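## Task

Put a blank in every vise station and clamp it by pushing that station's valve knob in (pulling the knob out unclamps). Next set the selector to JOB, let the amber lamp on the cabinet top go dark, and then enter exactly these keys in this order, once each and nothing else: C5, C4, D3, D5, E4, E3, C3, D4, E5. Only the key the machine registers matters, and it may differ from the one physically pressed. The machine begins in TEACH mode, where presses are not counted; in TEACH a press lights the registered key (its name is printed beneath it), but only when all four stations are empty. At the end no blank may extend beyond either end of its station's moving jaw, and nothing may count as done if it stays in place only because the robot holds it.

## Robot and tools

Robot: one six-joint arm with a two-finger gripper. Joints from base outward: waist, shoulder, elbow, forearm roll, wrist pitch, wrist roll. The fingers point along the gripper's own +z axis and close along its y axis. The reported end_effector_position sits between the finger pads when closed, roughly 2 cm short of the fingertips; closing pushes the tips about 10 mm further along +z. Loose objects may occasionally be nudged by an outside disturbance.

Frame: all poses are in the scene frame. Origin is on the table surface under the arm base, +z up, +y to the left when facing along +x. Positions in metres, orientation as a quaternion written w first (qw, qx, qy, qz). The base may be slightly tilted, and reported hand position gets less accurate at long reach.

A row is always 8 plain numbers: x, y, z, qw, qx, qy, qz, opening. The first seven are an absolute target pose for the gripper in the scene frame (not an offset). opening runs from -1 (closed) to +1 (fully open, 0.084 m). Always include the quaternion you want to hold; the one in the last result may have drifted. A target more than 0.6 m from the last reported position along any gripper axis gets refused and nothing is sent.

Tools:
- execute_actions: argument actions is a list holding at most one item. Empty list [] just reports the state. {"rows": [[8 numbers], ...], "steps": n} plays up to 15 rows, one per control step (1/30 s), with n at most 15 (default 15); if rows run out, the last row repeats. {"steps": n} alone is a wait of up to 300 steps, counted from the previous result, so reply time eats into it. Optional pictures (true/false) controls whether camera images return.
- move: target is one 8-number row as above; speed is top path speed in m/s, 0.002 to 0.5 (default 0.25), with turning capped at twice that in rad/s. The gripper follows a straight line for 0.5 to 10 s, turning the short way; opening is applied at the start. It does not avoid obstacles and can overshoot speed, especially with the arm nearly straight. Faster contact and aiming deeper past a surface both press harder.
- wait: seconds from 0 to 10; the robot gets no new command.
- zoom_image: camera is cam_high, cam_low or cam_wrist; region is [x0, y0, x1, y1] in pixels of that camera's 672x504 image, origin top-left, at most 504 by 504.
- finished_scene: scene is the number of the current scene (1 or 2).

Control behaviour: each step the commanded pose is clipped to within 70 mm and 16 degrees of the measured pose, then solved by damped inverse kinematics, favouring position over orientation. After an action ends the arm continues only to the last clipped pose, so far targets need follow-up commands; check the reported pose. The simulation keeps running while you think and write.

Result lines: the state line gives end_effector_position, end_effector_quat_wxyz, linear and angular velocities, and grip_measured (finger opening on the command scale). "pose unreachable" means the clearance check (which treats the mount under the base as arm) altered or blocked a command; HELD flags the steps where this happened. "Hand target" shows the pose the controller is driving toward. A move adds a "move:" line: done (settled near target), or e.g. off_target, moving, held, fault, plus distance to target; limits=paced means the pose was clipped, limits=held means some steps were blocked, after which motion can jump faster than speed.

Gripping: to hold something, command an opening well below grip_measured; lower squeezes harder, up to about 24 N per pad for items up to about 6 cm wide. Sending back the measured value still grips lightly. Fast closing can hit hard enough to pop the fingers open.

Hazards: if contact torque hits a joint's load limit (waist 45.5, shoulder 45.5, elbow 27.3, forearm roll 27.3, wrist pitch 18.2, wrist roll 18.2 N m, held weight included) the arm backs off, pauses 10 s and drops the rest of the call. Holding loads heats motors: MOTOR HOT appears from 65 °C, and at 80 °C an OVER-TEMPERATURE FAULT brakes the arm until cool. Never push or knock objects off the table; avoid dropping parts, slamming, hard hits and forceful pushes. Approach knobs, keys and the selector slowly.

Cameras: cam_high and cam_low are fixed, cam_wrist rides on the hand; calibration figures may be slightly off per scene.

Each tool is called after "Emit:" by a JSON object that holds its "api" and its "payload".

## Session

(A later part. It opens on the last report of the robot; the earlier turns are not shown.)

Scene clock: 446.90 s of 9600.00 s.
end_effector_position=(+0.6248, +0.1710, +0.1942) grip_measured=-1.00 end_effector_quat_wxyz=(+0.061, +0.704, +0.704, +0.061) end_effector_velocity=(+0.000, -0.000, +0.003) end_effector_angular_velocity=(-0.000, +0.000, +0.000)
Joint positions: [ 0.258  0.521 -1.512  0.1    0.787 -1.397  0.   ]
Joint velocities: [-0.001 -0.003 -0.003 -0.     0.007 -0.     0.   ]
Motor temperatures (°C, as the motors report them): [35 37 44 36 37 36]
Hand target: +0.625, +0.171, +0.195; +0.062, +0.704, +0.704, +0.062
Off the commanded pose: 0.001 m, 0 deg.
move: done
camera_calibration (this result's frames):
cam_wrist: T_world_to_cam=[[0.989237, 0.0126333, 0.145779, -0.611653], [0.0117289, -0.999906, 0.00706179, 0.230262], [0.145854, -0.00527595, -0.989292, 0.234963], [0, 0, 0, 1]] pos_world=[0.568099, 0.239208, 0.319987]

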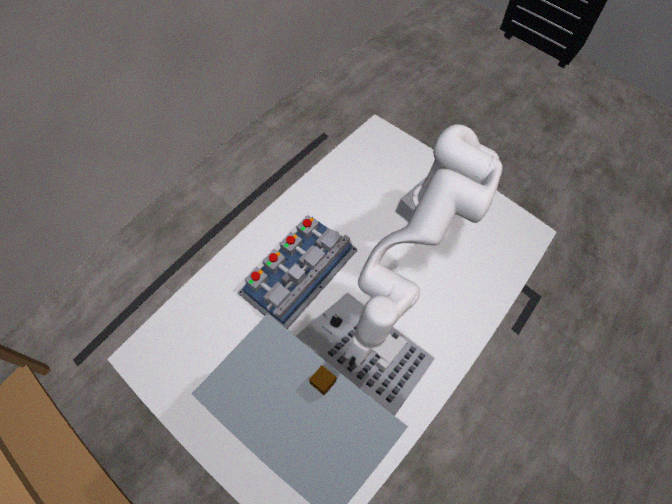

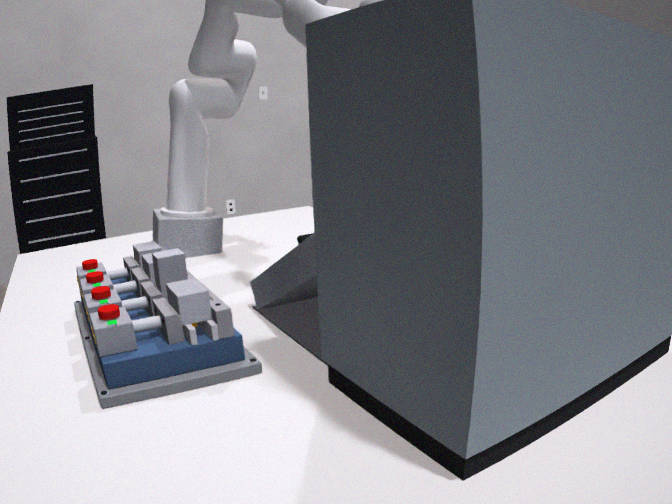

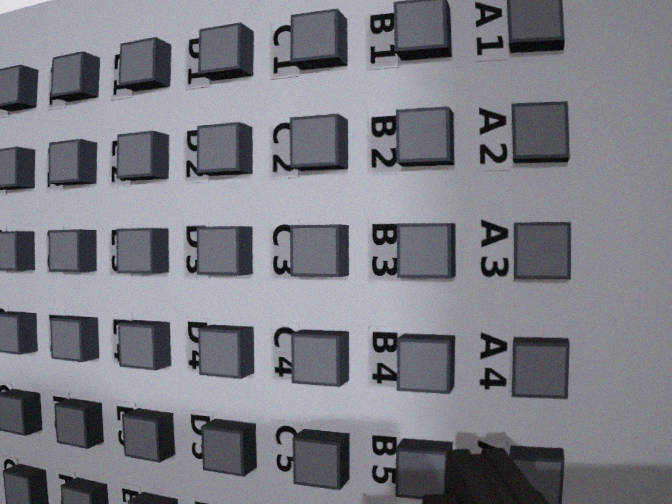

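Next C4, C6, D5.

Emit:
{"api": "move", "payload": {"target": [0.5925,0.206,0.19,0.0616,0.7044,0.7044,0.0616,-1], "speed": 0.08}}

Emit:
{"api": "move", "payload": {"target": [0.5925,0.206,0.1465,0.0616,0.7044,0.7044,0.0616,-1], "speed": 0.03}}

Emit:
{"api": "move", "payload": {"target": [0.5925,0.206,0.185,0.0616,0.7044,0.7044,0.0616,-1], "speed": 0.06}}

Emit:
{"api": "move", "payload": {"target": [0.5925,0.136,0.185,0.0616,0.7044,0.7044,0.0616,-1], "speed": 0.08}}

Emit:
{"api": "move", "payload": {"target": [0.5925,0.136,0.1465,0.0616,0.7044,0.7044,0.0616,-1], "speed": 0.03}}

Emit:
{"api": "move", "payload": {"target": [0.5925,0.136,0.185,0.0616,0.7044,0.7044,0.0616,-1], "speed": 0.06}}

Emit:
{"api": "move", "payload": {"target": [0.560,0.171,0.18,0.0616,0.7044,0.7044,0.0616,-1], "speed": 0.08}}

Emit:
{"api": "move", "payload": {"target": [0.560,0.171,0.130,0.0616,0.7044,0.7044,0.0616,-1], "speed": 0.03}}

Emit:
{"api": "move", "payload": {"target": [0.560,0.171,0.175,0.0616,0.7044,0.7044,0.0616,-1], "speed": 0.06}}

Scene clock: 451.73 s of 9600.00 s.
end_effector_position=(+0.5928, +0.2057, +0.1900) grip_measured=-1.00 end_effector_quat_wxyz=(+0.062, +0.704, +0.704, +0.062) end_effector_velocity=(-0.002, +0.002, -0.001) end_effector_angular_velocity=(-0.001, +0.002, -0.001)
Joint positions: [ 0.33   0.447 -1.395  0.083  0.738 -1.317  0.   ]
Joint velocities: [ 0.004 -0.004  0.007 -0.002 -0.001  0.006  0.   ]
Motor temperatures (°C, as the motors report them): [35 37 44 36 37 36]
Hand target: +0.593, +0.206, +0.190; +0.062, +0.704, +0.704, +0.062
Off the commanded pose: 0.000 m, 0 deg.
After step 90, 0.83 s passed at rest.
move: done
camera_calibration (this result's frames):
cam_wrist: T_world_to_cam=[[0.989123, 0.0124185, 0.146568, -0.579834], [0.0114979, -0.999909, 0.00712653, 0.265511], [0.146643, -0.00536379, -0.989175, 0.235205], [0, 0, 0, 1]] pos_world=[0.535983, 0.273949, 0.315751]

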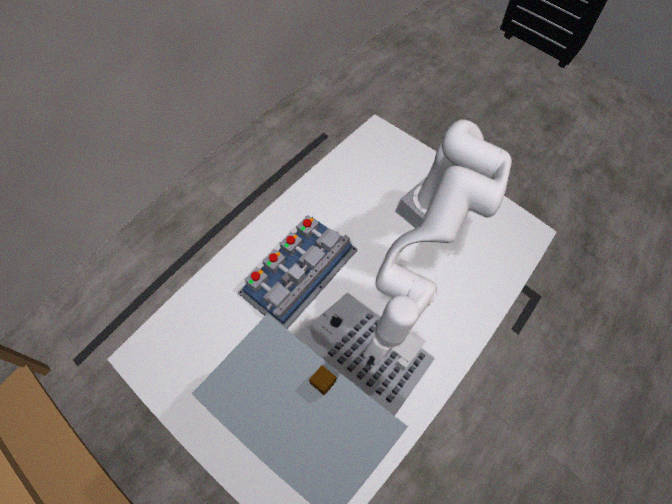

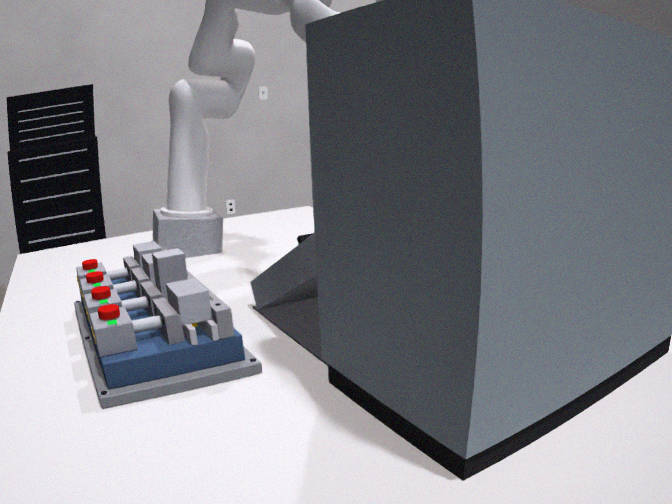

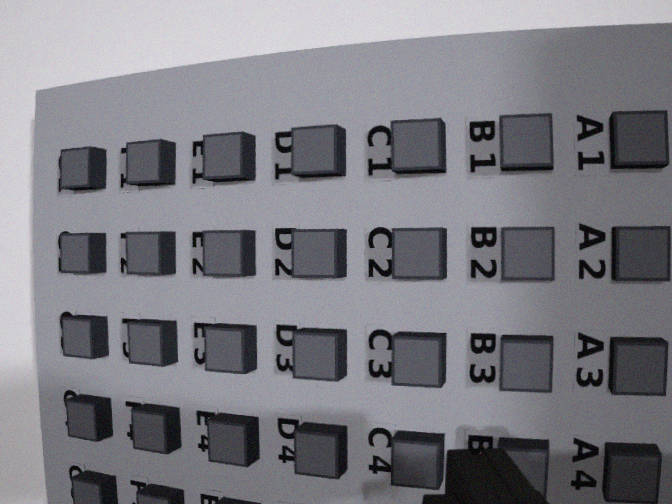

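Scene clock: 453.43 s of 9600.00 s.
end_effector_position=(+0.5936, +0.2063, +0.1497) grip_measured=-1.00 end_effector_quat_wxyz=(+0.063, +0.704, +0.704, +0.064) end_effector_velocity=(-0.000, +0.000, -0.003) end_effector_angular_velocity=(+0.000, +0.000, +0.000)
Joint positions: [ 0.34   0.515 -1.373  0.089  0.643 -1.318  0.   ]
Joint velocities: [ 0.001  0.004  0.002  0.001 -0.006 -0.     0.   ]
Motor temperatures (°C, as the motors report them): [35 37 44 36 37 36]
Hand target: +0.592, +0.206, +0.147; +0.062, +0.704, +0.704, +0.062
Off the commanded pose: 0.003 m, 0 deg.
move: done
camera_calibration (this result's frames):
cam_wrist: T_world_to_cam=[[0.988456, 0.0124061, 0.151002, -0.574999], [0.0116614, -0.999915, 0.00581622, 0.266489], [0.151061, -0.00398819, -0.988516, 0.192215], [0, 0, 0, 1]] pos_world=[0.536217, 0.274366, 0.275283]

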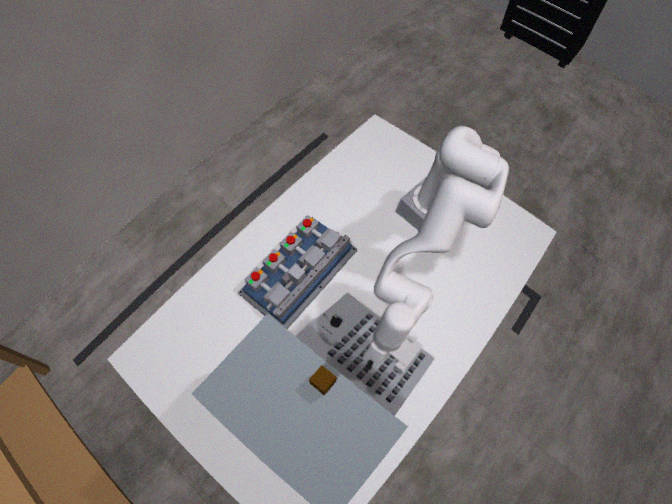

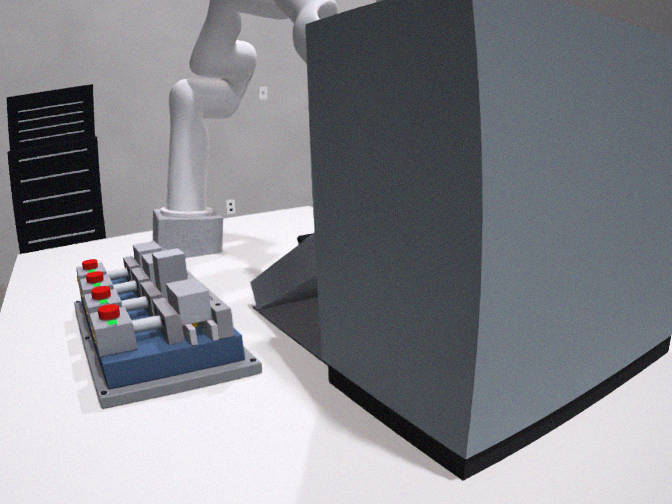

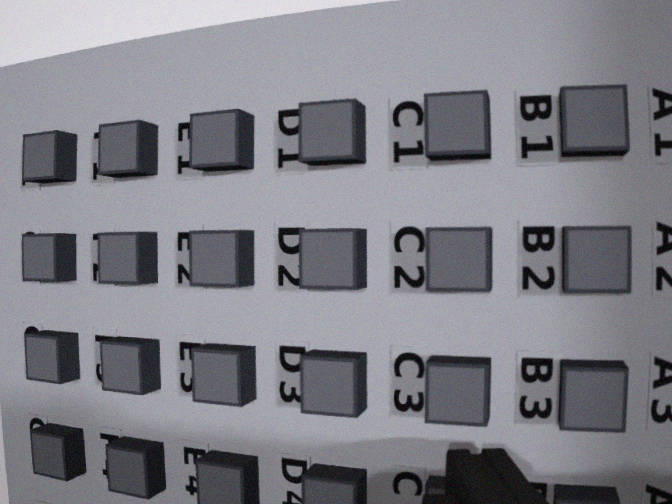

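Scene clock: 454.40 s of 9600.00 s.
end_effector_position=(+0.5924, +0.2060, +0.1843) grip_measured=-1.00 end_effector_quat_wxyz=(+0.061, +0.704, +0.704, +0.061) end_effector_velocity=(+0.001, +0.000, +0.003) end_effector_angular_velocity=(+0.000, -0.002, +0.001)
Joint positions: [ 0.332  0.455 -1.39   0.084  0.725 -1.317  0.   ]
Joint velocities: [-0.001 -0.004 -0.002 -0.     0.004 -0.     0.   ]
Motor temperatures (°C, as the motors report them): [35 37 44 36 37 36]
Hand target: +0.593, +0.206, +0.185; +0.062, +0.704, +0.704, +0.062
Off the commanded pose: 0.001 m, 0 deg.
move: done
camera_calibration (this result's frames):
cam_wrist: T_world_to_cam=[[0.989222, 0.0126409, 0.145874, -0.578533], [0.011733, -0.999906, 0.00708295, 0.265703], [0.14595, -0.00529508, -0.989278, 0.229981], [0, 0, 0, 1]] pos_world=[0.535615, 0.274209, 0.310026]

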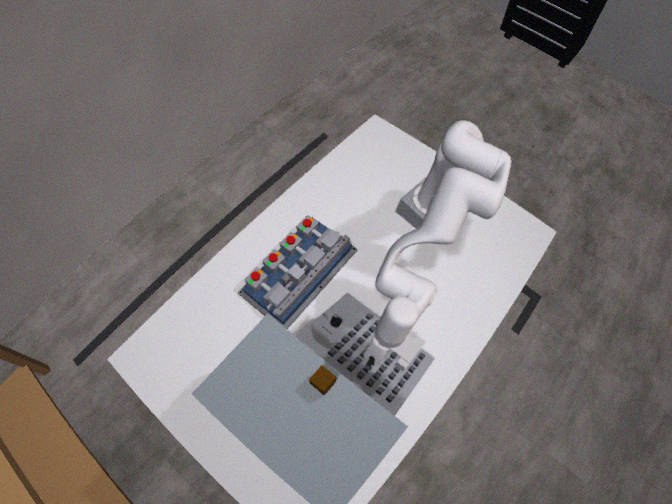

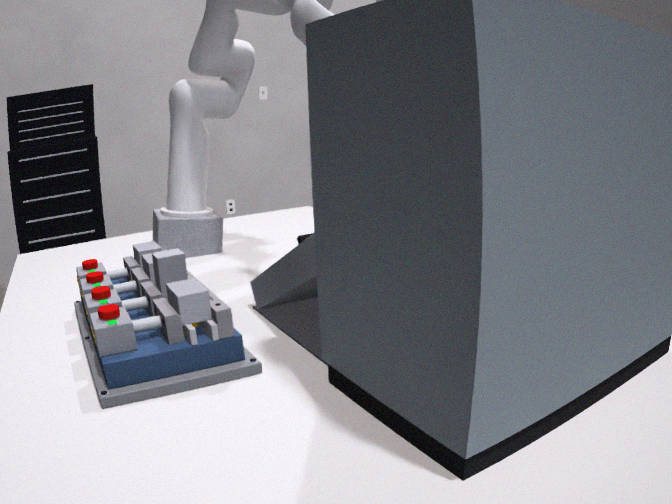

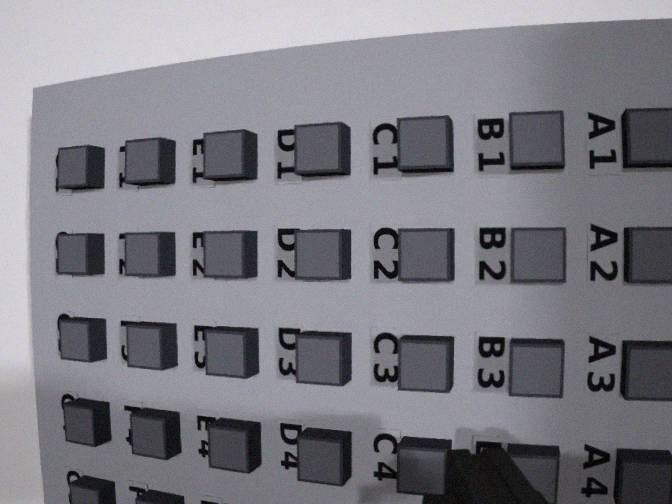

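Scene clock: 455.70 s of 9600.00 s.
end_effector_position=(+0.5923, +0.1365, +0.1850) grip_measured=-1.00 end_effector_quat_wxyz=(+0.062, +0.704, +0.704, +0.062) end_effector_velocity=(-0.001, -0.003, -0.000) end_effector_angular_velocity=(+0.000, +0.002, +0.000)
Joint positions: [ 0.217  0.413 -1.306  0.125  0.691 -1.464  0.   ]
Joint velocities: [-0.004 -0.001  0.003  0.002  0.001 -0.006  0.   ]
Motor temperatures (°C, as the motors report them): [35 37 44 36 37 36]
Hand target: +0.592, +0.136, +0.185; +0.062, +0.704, +0.704, +0.062
Off the commanded pose: 0.001 m, 0 deg.
move: done
camera_calibration (this result's frames):
cam_wrist: T_world_to_cam=[[0.989089, 0.0126888, 0.146773, -0.577773], [0.0118203, -0.999907, 0.00678811, 0.196194], [0.146846, -0.00497914, -0.989147, 0.229793], [0, 0, 0, 1]] pos_world=[0.535406, 0.204651, 0.310769]

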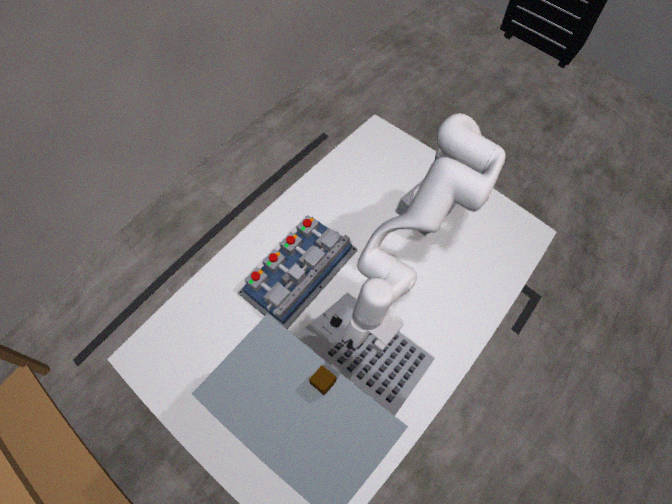

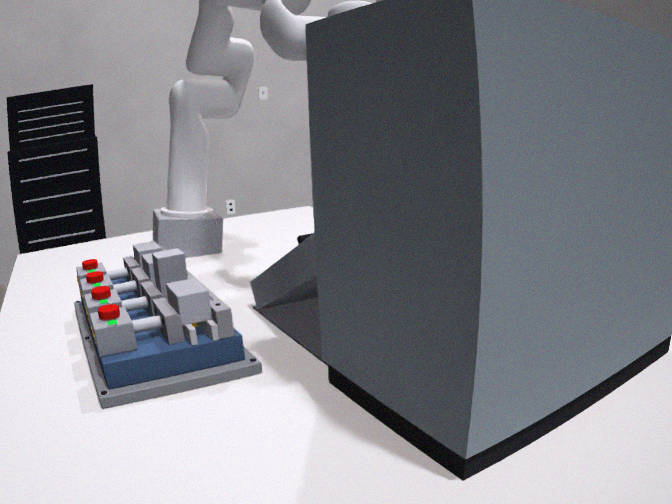

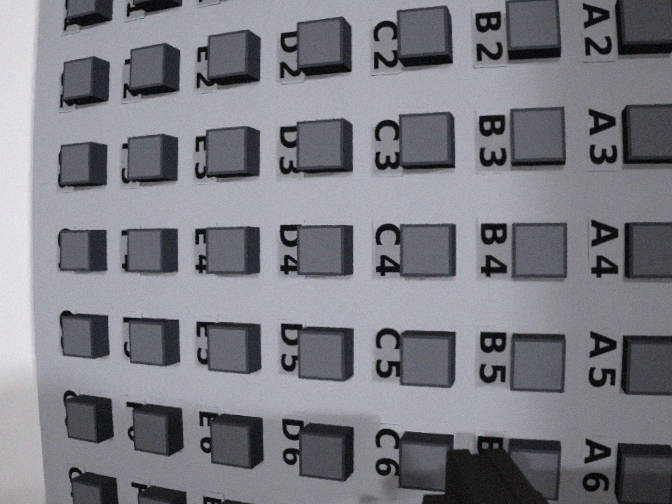

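Scene clock: 457.23 s of 9600.00 s.
end_effector_position=(+0.5935, +0.1361, +0.1495) grip_measured=-1.00 end_effector_quat_wxyz=(+0.063, +0.704, +0.704, +0.063) end_effector_velocity=(-0.000, +0.000, -0.003) end_effector_angular_velocity=(+0.000, +0.001, +0.001)
Joint positions: [ 0.225  0.477 -1.289  0.136  0.607 -1.47   0.   ]
Joint velocities: [ 0.001  0.004  0.001  0.001 -0.005 -0.001  0.   ]
Motor temperatures (°C, as the motors report them): [35 37 44 36 37 36]
Hand target: +0.592, +0.136, +0.147; +0.062, +0.704, +0.704, +0.062
Off the commanded pose: 0.003 m, 0 deg.
move: done
camera_calibration (this result's frames):
cam_wrist: T_world_to_cam=[[0.988505, 0.0124811, 0.150671, -0.573987], [0.0116558, -0.999912, 0.00635897, 0.196265], [0.150737, -0.00452969, -0.988564, 0.192037], [0, 0, 0, 1]] pos_world=[0.536154, 0.204281, 0.275076]

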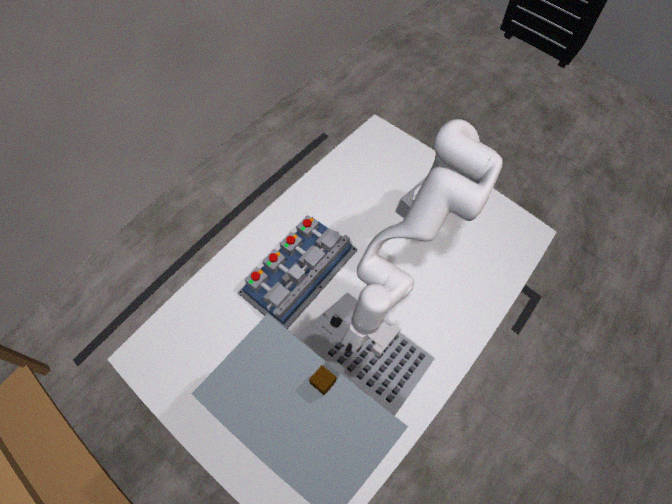

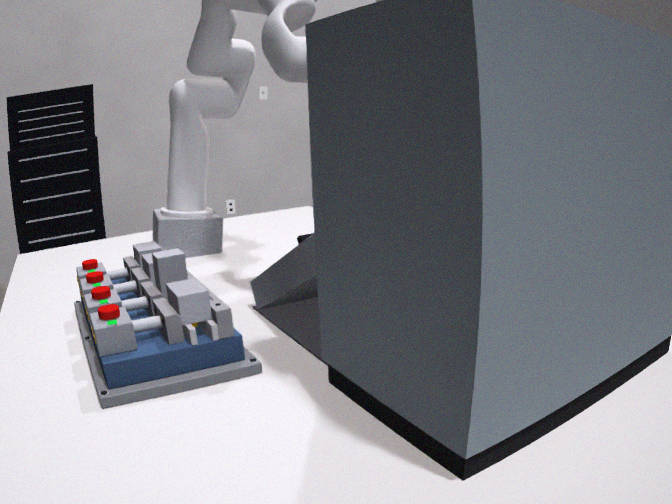

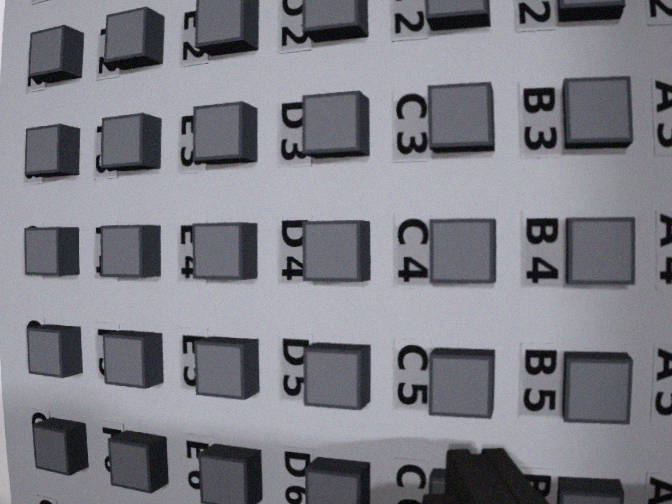

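Scene clock: 458.20 s of 9600.00 s.
end_effector_position=(+0.5924, +0.1360, +0.1843) grip_measured=-1.00 end_effector_quat_wxyz=(+0.061, +0.704, +0.704, +0.061) end_effector_velocity=(-0.000, +0.000, +0.002) end_effector_angular_velocity=(-0.000, +0.001, +0.001)
Joint positions: [ 0.216  0.415 -1.306  0.125  0.691 -1.465  0.   ]
Joint velocities: [-0.001 -0.004 -0.002 -0.001  0.008 -0.     0.   ]
Motor temperatures (°C, as the motors report them): [35 37 44 36 37 36]
Hand target: +0.593, +0.136, +0.185; +0.062, +0.704, +0.704, +0.062
Off the commanded pose: 0.001 m, 0 deg.
move: done
camera_calibration (this result's frames):
cam_wrist: T_world_to_cam=[[0.98922, 0.012628, 0.145891, -0.577654], [0.0117373, -0.999907, 0.00696422, 0.19575], [0.145965, -0.00517678, -0.989276, 0.229602], [0, 0, 0, 1]] pos_world=[0.535615, 0.204215, 0.310051]

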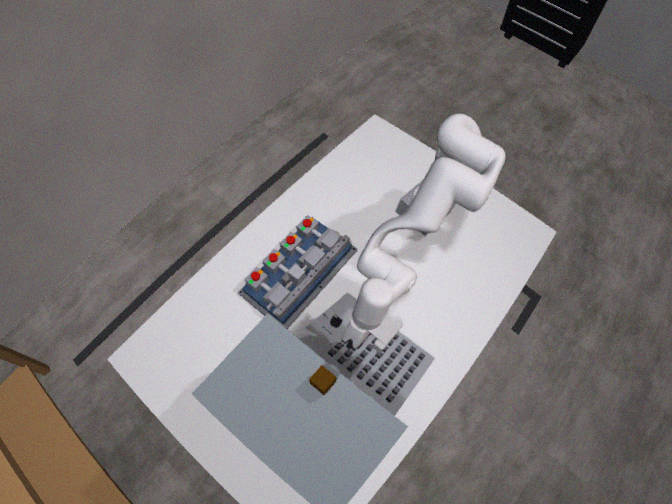

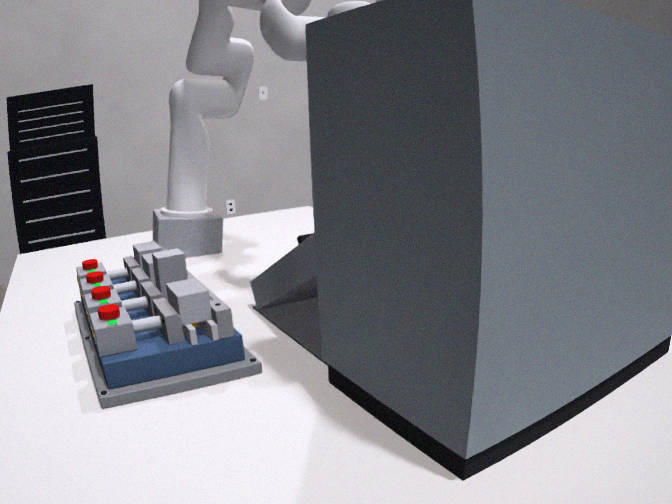

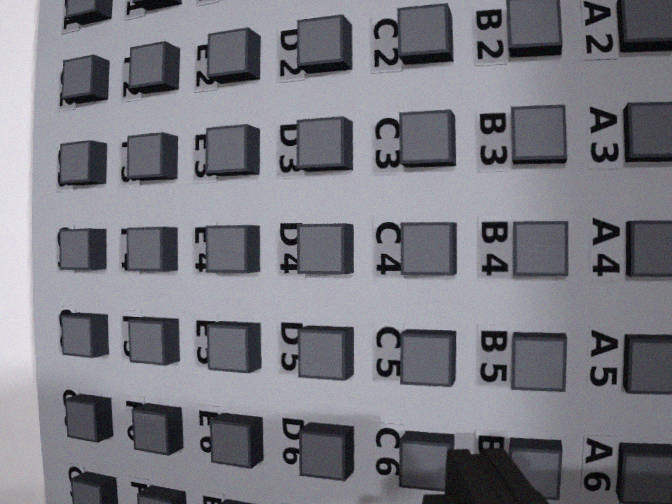

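Scene clock: 459.20 s of 9600.00 s.
end_effector_position=(+0.5603, +0.1707, +0.1801) grip_measured=-1.00 end_effector_quat_wxyz=(+0.062, +0.704, +0.704, +0.062) end_effector_velocity=(-0.002, +0.002, -0.000) end_effector_angular_velocity=(-0.000, -0.001, -0.000)
Joint positions: [ 0.291  0.343 -1.194  0.107  0.644 -1.38   0.   ]
Joint velocities: [ 0.004 -0.004  0.007 -0.002 -0.003  0.006  0.   ]
Motor temperatures (°C, as the motors report them): [35 37 44 36 37 36]
Hand target: +0.560, +0.171, +0.180; +0.062, +0.704, +0.704, +0.062
Off the commanded pose: 0.000 m, 0 deg.
move: done
camera_calibration (this result's frames):
cam_wrist: T_world_to_cam=[[0.989119, 0.0124493, 0.146589, -0.545798], [0.011532, -0.999908, 0.00710599, 0.230959], [0.146664, -0.00533821, -0.989172, 0.229882], [0, 0, 0, 1]] pos_world=[0.503481, 0.238959, 0.305759]

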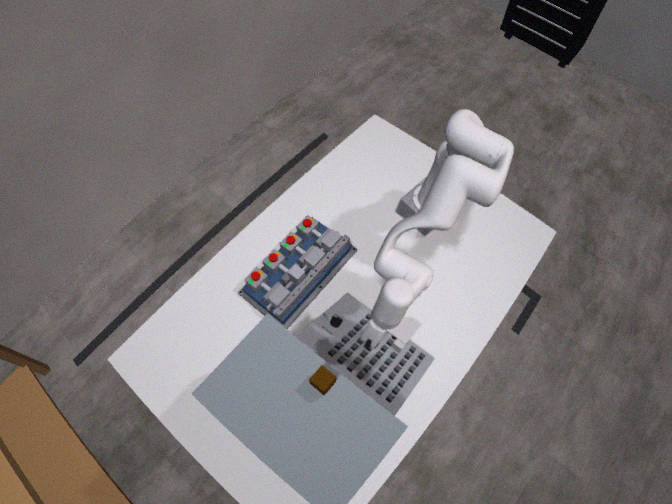

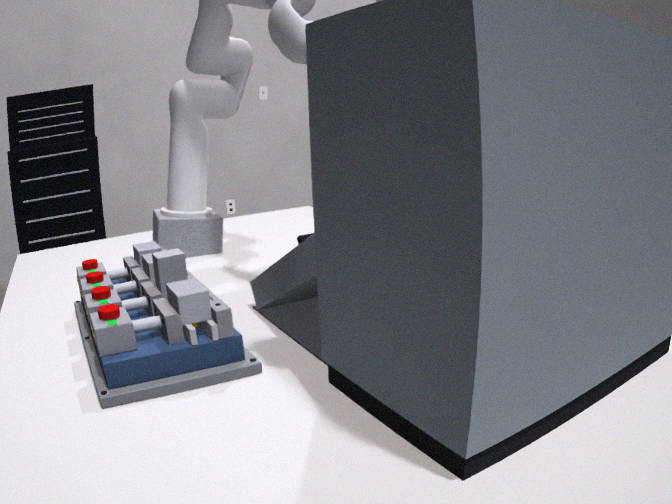

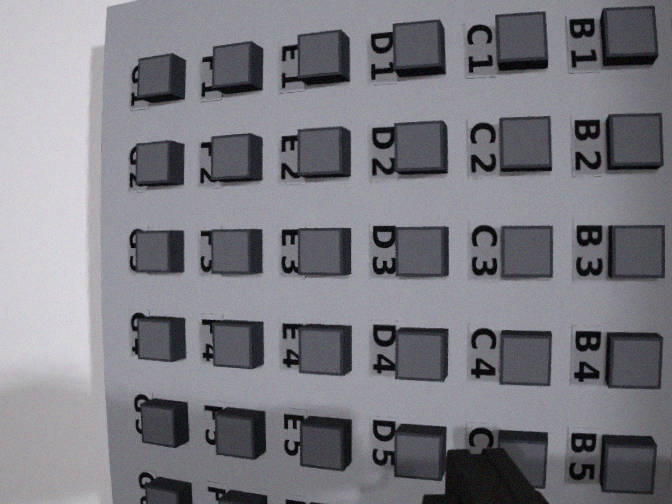

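Scene clock: 461.10 s of 9600.00 s.
end_effector_position=(+0.5611, +0.1712, +0.1333) grip_measured=-1.00 end_effector_quat_wxyz=(+0.063, +0.704, +0.704, +0.063) end_effector_velocity=(+0.000, +0.000, -0.003) end_effector_angular_velocity=(+0.001, -0.002, -0.001)
Joint positions: [ 0.304  0.433 -1.175  0.121  0.53  -1.386  0.   ]
Joint velocities: [ 0.001  0.005  0.002  0.002 -0.009 -0.     0.   ]
Motor temperatures (°C, as the motors report them): [35 37 44 36 37 36]
Hand target: +0.560, +0.171, +0.130; +0.062, +0.704, +0.704, +0.062
Off the commanded pose: 0.004 m, 0 deg.
move: off_target
camera_calibration (this result's frames):
cam_wrist: T_world_to_cam=[[0.988503, 0.0122751, 0.150704, -0.539858], [0.011495, -0.999916, 0.00604627, 0.231901], [0.150766, -0.0042444, -0.98856, 0.180999], [0, 0, 0, 1]] pos_world=[0.503696, 0.239277, 0.258886]

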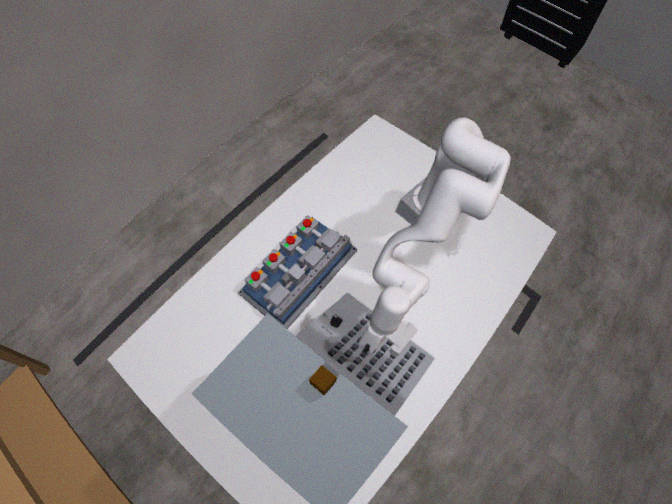

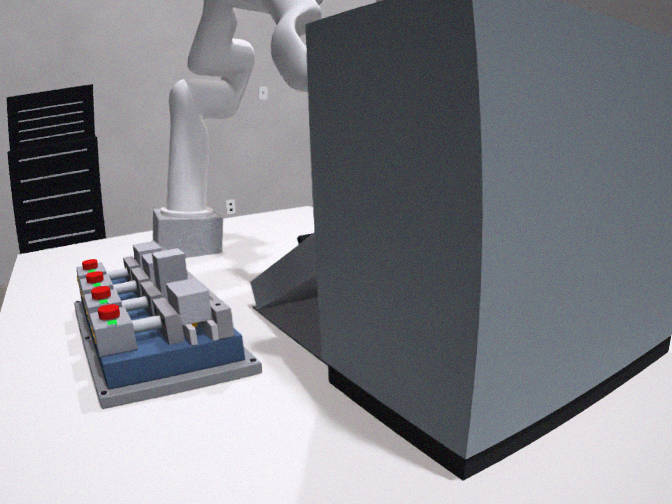

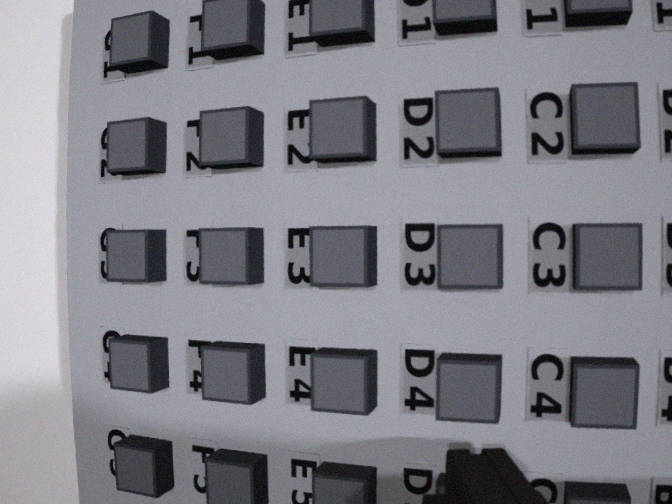

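Scene clock: 462.17 s of 9600.00 s.
end_effector_position=(+0.5599, +0.1710, +0.1743) grip_measured=-1.00 end_effector_quat_wxyz=(+0.061, +0.704, +0.704, +0.061) end_effector_velocity=(+0.000, +0.000, +0.003) end_effector_angular_velocity=(-0.000, +0.000, -0.000)
Joint positions: [ 0.293  0.352 -1.19   0.108  0.631 -1.38   0.   ]
Joint velocities: [-0.001 -0.005 -0.002 -0.001  0.007  0.     0.   ]
Motor temperatures (°C, as the motors report them): [35 37 44 36 37 36]
Hand target: +0.560, +0.171, +0.175; +0.062, +0.704, +0.704, +0.062
Off the commanded pose: 0.001 m, 0 deg.
move: done
camera_calibration (this result's frames):
cam_wrist: T_world_to_cam=[[0.989213, 0.012642, 0.145941, -0.544516], [0.0117486, -0.999907, 0.0069819, 0.231195], [0.146016, -0.00519198, -0.989269, 0.224628], [0, 0, 0, 1]] pos_world=[0.503127, 0.239223, 0.300071]

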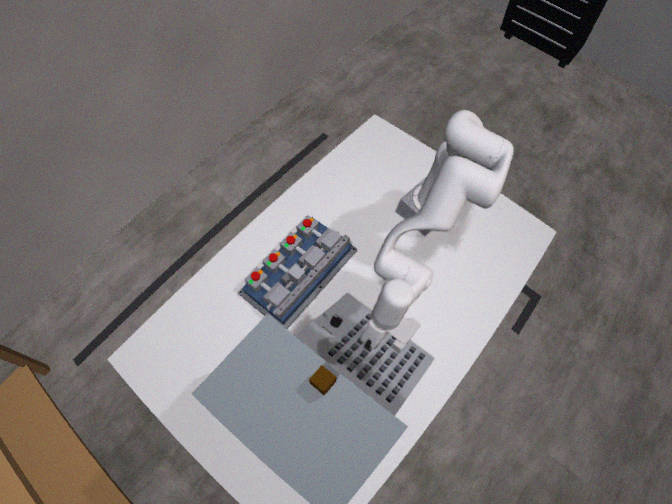

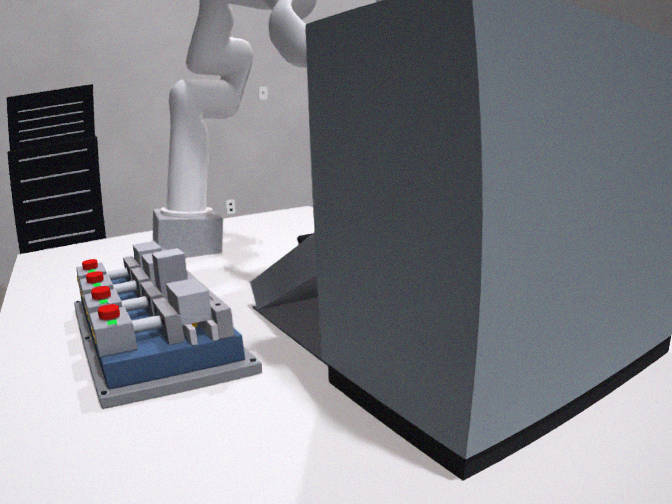

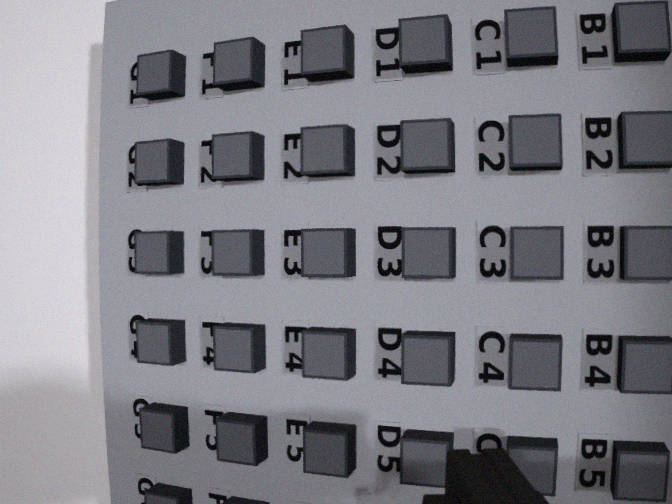

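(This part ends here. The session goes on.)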